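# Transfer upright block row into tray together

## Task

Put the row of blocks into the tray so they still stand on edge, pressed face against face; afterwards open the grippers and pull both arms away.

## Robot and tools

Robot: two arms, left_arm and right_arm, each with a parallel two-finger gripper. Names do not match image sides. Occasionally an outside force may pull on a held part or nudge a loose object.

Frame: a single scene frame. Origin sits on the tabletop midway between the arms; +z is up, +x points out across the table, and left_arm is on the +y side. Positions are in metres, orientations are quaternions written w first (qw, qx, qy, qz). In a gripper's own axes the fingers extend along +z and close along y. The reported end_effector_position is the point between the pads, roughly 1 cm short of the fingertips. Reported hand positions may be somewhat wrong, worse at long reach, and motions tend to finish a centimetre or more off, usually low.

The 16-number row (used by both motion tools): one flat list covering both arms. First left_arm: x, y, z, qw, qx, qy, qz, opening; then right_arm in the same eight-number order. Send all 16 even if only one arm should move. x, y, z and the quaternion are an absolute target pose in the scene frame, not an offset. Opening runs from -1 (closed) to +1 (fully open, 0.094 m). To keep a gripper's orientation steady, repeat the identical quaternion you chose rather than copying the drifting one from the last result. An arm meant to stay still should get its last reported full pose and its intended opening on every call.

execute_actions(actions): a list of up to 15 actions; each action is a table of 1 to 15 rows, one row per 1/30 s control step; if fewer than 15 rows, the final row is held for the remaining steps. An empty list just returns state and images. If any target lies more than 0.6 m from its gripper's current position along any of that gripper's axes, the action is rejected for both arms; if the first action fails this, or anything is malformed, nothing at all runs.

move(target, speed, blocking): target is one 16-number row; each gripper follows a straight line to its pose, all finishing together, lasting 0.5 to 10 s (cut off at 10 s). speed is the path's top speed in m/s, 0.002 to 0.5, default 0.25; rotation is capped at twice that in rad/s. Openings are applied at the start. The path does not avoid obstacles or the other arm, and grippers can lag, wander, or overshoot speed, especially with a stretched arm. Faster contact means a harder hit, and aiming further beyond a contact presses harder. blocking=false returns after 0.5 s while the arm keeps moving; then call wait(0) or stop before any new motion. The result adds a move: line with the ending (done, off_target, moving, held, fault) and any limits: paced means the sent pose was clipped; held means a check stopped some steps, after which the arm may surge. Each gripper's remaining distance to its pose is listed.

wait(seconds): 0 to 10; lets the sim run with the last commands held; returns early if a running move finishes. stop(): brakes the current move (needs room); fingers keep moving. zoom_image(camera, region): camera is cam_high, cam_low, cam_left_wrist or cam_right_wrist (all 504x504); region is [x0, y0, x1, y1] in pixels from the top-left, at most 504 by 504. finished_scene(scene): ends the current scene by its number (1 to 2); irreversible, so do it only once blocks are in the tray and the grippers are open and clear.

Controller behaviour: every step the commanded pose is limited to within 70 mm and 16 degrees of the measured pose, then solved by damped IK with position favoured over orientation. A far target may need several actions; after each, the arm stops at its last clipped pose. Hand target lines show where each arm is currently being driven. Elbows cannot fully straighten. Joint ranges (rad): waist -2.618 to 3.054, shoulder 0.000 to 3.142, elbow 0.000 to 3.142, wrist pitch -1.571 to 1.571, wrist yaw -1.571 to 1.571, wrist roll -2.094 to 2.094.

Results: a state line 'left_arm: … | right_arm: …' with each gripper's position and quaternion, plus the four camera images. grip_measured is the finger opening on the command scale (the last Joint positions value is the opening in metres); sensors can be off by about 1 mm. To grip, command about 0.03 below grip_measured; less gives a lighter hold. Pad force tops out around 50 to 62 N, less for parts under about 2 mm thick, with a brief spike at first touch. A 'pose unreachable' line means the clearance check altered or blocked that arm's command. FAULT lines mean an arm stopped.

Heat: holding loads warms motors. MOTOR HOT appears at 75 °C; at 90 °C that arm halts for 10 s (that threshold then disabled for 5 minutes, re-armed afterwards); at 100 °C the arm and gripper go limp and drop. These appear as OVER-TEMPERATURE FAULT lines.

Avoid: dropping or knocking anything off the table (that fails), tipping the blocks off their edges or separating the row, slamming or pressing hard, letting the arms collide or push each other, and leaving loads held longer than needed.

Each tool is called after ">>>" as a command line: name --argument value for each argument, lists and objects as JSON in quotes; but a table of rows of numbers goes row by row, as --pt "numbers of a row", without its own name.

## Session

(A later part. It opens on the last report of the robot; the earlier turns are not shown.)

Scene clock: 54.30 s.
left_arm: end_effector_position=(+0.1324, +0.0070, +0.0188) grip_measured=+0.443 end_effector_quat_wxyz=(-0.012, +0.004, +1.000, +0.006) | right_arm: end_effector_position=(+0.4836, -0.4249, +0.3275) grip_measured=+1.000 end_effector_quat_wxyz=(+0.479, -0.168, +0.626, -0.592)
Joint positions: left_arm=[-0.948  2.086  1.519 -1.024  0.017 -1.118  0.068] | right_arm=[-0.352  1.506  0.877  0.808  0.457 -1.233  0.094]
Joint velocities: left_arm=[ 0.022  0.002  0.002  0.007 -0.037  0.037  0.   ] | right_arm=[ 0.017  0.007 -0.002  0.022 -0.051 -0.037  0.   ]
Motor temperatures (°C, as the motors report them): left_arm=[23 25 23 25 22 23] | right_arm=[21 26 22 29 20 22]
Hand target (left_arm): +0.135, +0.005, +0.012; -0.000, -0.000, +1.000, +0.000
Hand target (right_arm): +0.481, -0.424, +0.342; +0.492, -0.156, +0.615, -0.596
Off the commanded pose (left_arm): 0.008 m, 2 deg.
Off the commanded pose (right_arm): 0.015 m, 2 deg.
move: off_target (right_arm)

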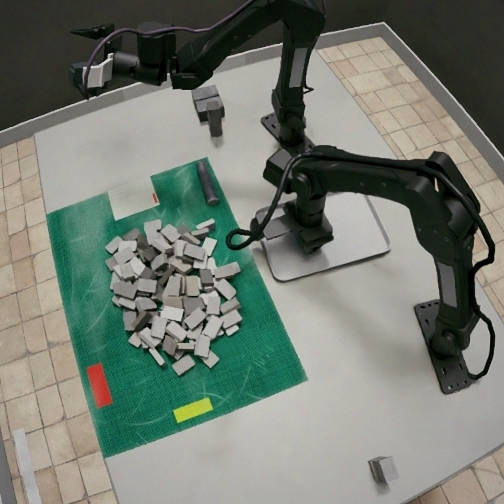

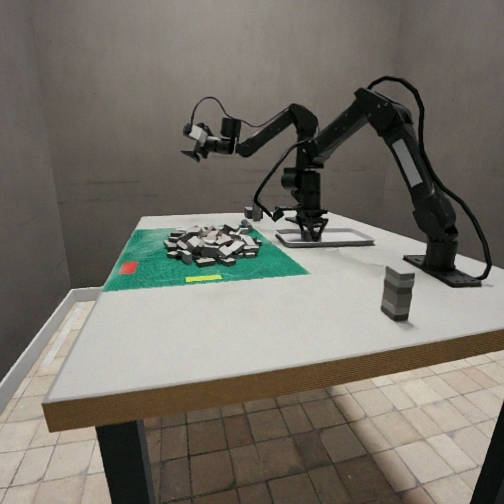

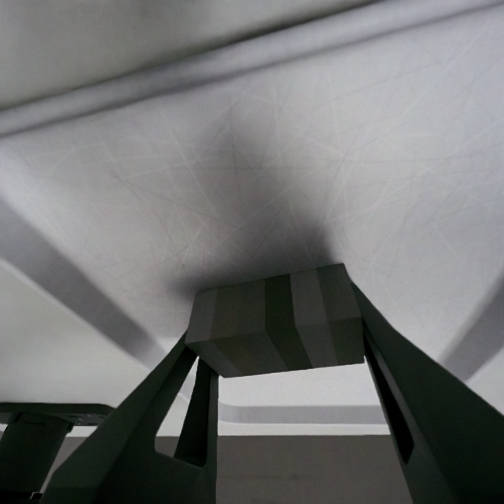

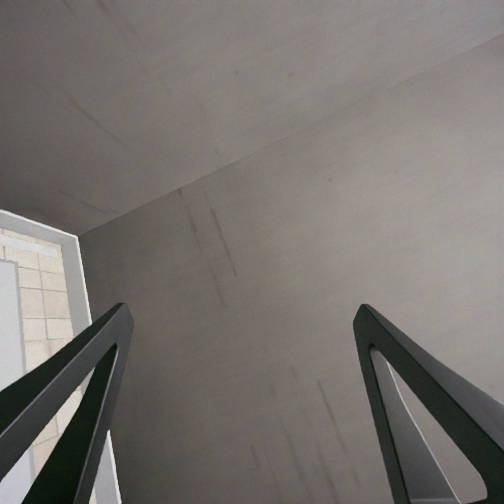

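In contact.

>>> move --target '[0.133,0.007,0.02,0,0,1,0,1,0.481,-0.424,0.342,0.492,-0.156,0.615,-0.596,1]' --speed 0.02

>>> move --target '[0.135,0.003,0.1,0,0,1,0,1,0.481,-0.424,0.342,0.492,-0.156,0.615,-0.596,1]' --speed 0.1

>>> move --target '[0.2,0.25,0.14,0,0,1,0,1,0.481,-0.424,0.342,0.492,-0.156,0.615,-0.596,1]'

>>> zoom_image --camera "cam_high" --region '[260, 190, 360, 290]'

Scene clock: 61.20 s.
left_arm: end_effector_position=(+0.1319, +0.0085, +0.0193) grip_measured=+1.000 end_effector_quat_wxyz=(-0.013, +0.002, +1.000, +0.008) | right_arm: end_effector_position=(+0.4836, -0.4249, +0.3275) grip_measured=+1.000 end_effector_quat_wxyz=(+0.479, -0.168, +0.626, -0.592)
Joint positions: left_arm=[-0.948  2.085  1.518 -1.031  0.017 -1.122  0.094] | right_arm=[-0.352  1.506  0.877  0.808  0.457 -1.233  0.094]
Joint velocities: left_arm=[-0.012  0.007  0.007  0.007 -0.007 -0.022  0.   ] | right_arm=[-0.002  0.012  0.007  0.037 -0.037 -0.022  0.   ]
Motor temperatures (°C, as the motors report them): left_arm=[23 25 22 25 22 23] | right_arm=[21 26 23 29 20 22]
Hand target (left_arm): +0.133, +0.007, +0.020; -0.001, -0.000, +1.000, +0.000
Hand target (right_arm): +0.481, -0.424, +0.342; +0.492, -0.156, +0.615, -0.596
Off the commanded pose (left_arm): 0.002 m, 2 deg.
Off the commanded pose (right_arm): 0.015 m, 2 deg.
move: off_target (right_arm)

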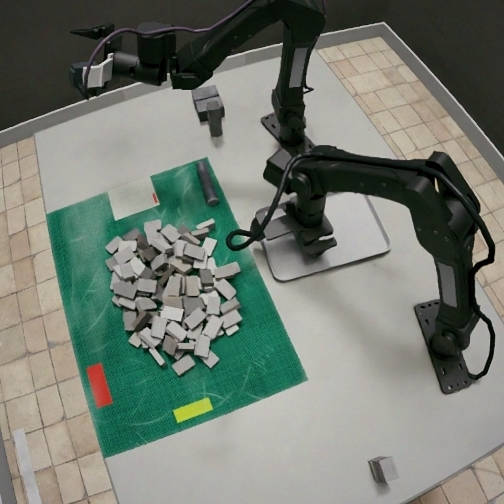

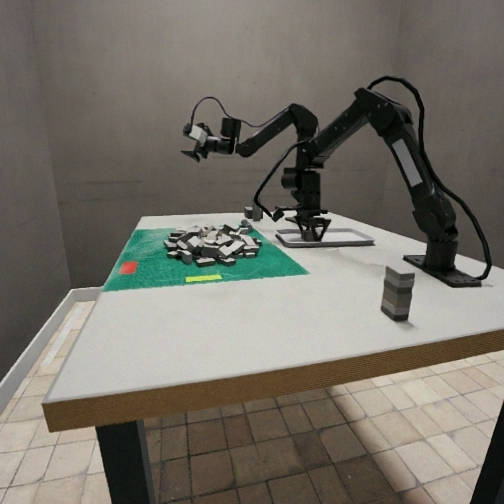

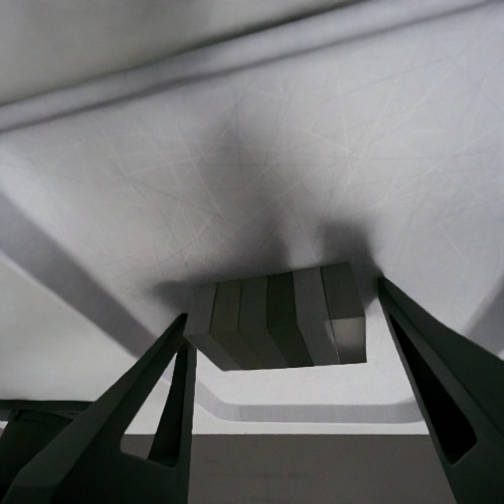

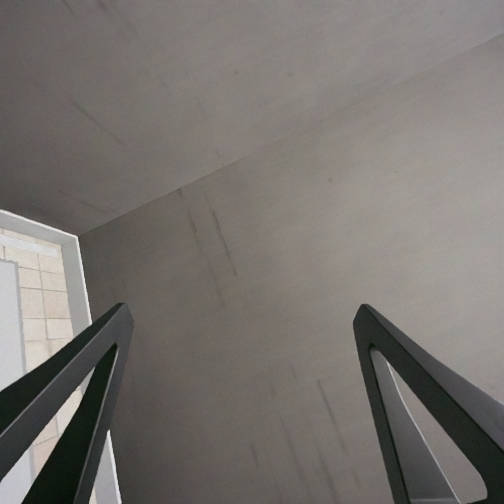

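Scene clock: 62.60 s.
left_arm: end_effector_position=(+0.1332, +0.0057, +0.0875) grip_measured=+1.000 end_effector_quat_wxyz=(-0.012, +0.001, +1.000, +0.006) | right_arm: end_effector_position=(+0.4836, -0.4249, +0.3275) grip_measured=+1.000 end_effector_quat_wxyz=(+0.479, -0.168, +0.626, -0.592)
Joint positions: left_arm=[-0.948  2.038  1.725 -1.278  0.017 -1.124  0.094] | right_arm=[-0.352  1.506  0.877  0.808  0.457 -1.233  0.094]
Joint velocities: left_arm=[-0.017 -0.012  0.007 -0.022  0.037 -0.037  0.   ] | right_arm=[-0.017 -0.002  0.007 -0.051 -0.051  0.051  0.   ]
Motor temperatures (°C, as the motors report them): left_arm=[23 25 22 25 22 23] | right_arm=[21 26 23 29 20 22]
Hand target (left_arm): +0.134, +0.004, +0.100; -0.000, -0.000, +1.000, -0.000
Hand target (right_arm): +0.481, -0.424, +0.342; +0.492, -0.156, +0.615, -0.596
Off the commanded pose (left_arm): 0.013 m, 2 deg.
Off the commanded pose (right_arm): 0.015 m, 2 deg.
move: off_target (left_arm, right_arm)

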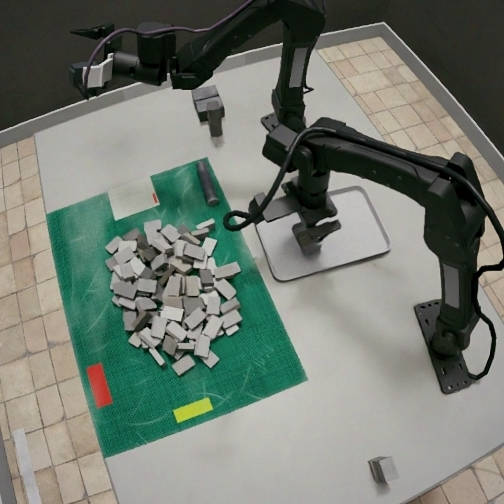

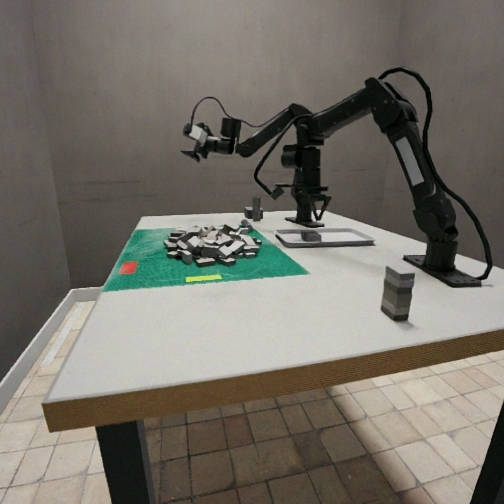

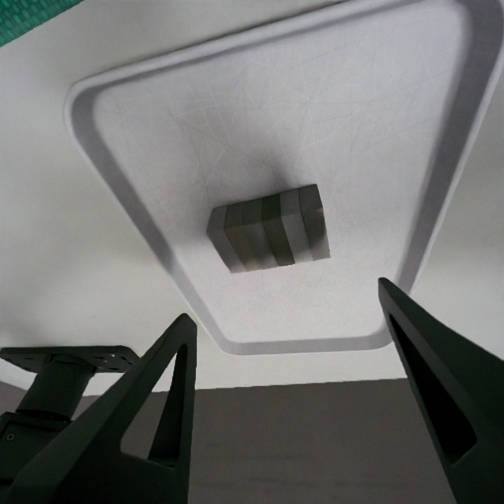

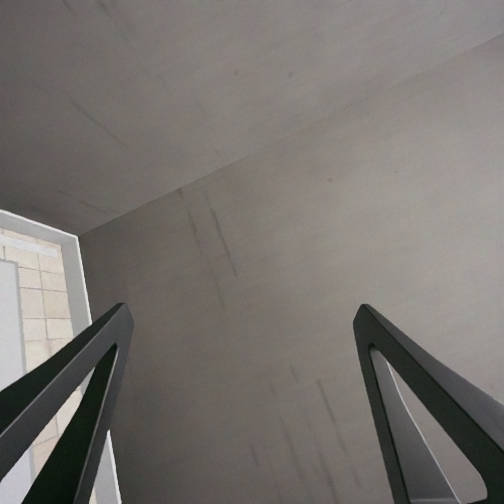

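Scene clock: 64.33 s.
left_arm: end_effector_position=(+0.2076, +0.2450, +0.1360) grip_measured=+1.000 end_effector_quat_wxyz=(+0.001, -0.005, +1.000, +0.001) | right_arm: end_effector_position=(+0.4836, -0.4249, +0.3275) grip_measured=+1.000 end_effector_quat_wxyz=(+0.479, -0.168, +0.626, -0.592)
Joint positions: left_arm=[-0.257  1.531  1.299 -1.337 -0.002 -0.445  0.094] | right_arm=[-0.352  1.506  0.877  0.808  0.457 -1.233  0.094]
Joint velocities: left_arm=[ 0.012  0.007 -0.007 -0.081 -0.037  0.081  0.   ] | right_arm=[-0.017  0.017  0.012  0.051 -0.037 -0.007  0.   ]
Motor temperatures (°C, as the motors report them): left_arm=[23 25 22 25 22 23] | right_arm=[21 26 23 29 20 22]
Hand target (left_arm): +0.202, +0.249, +0.138; -0.000, -0.000, +1.000, +0.004
Hand target (right_arm): +0.481, -0.424, +0.342; +0.492, -0.156, +0.615, -0.596
Off the commanded pose (left_arm): 0.010 m, 1 deg.
Off the commanded pose (right_arm): 0.015 m, 2 deg.
move: off_target (right_arm)

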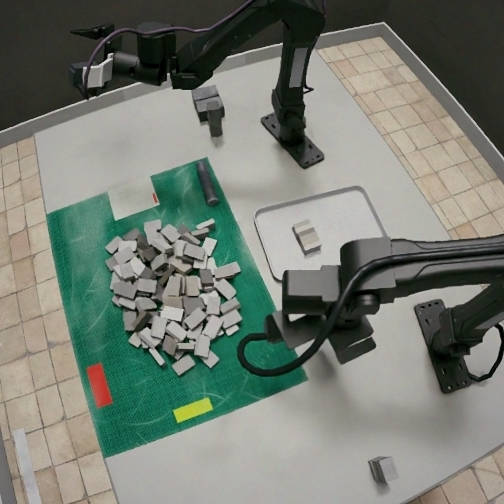

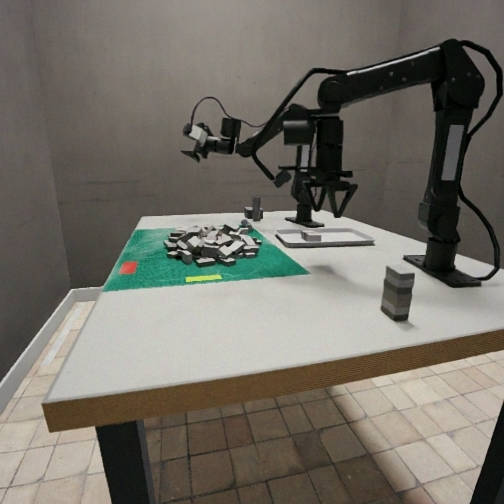

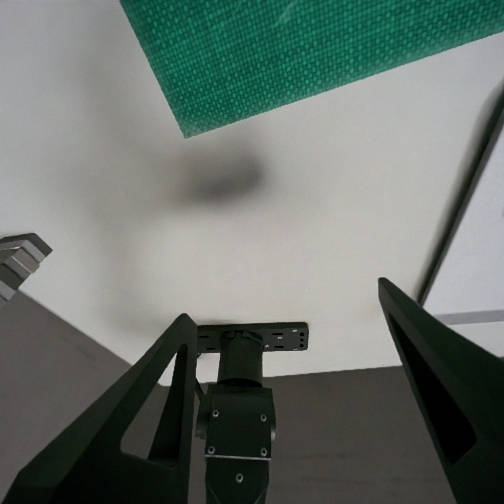

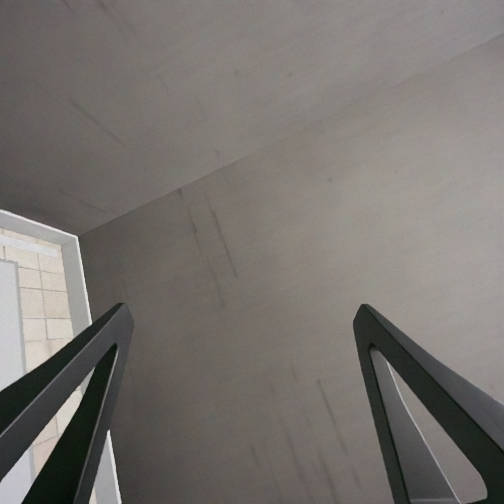

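Region (260, 190, 360, 290) of cam_high's 504x504 image, scaled by 5.040, with more detail than that image has.

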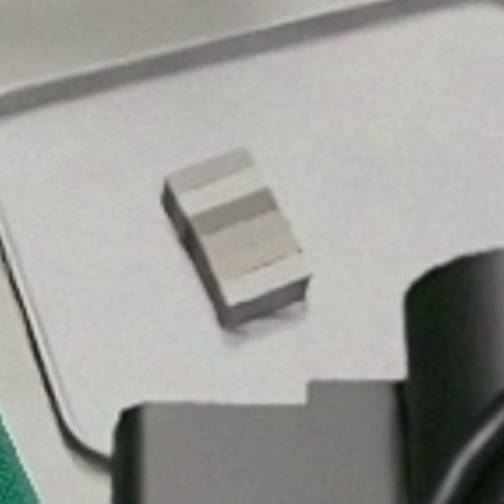

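>>> finished_scene --scene 2

The scene is finished: the task was done.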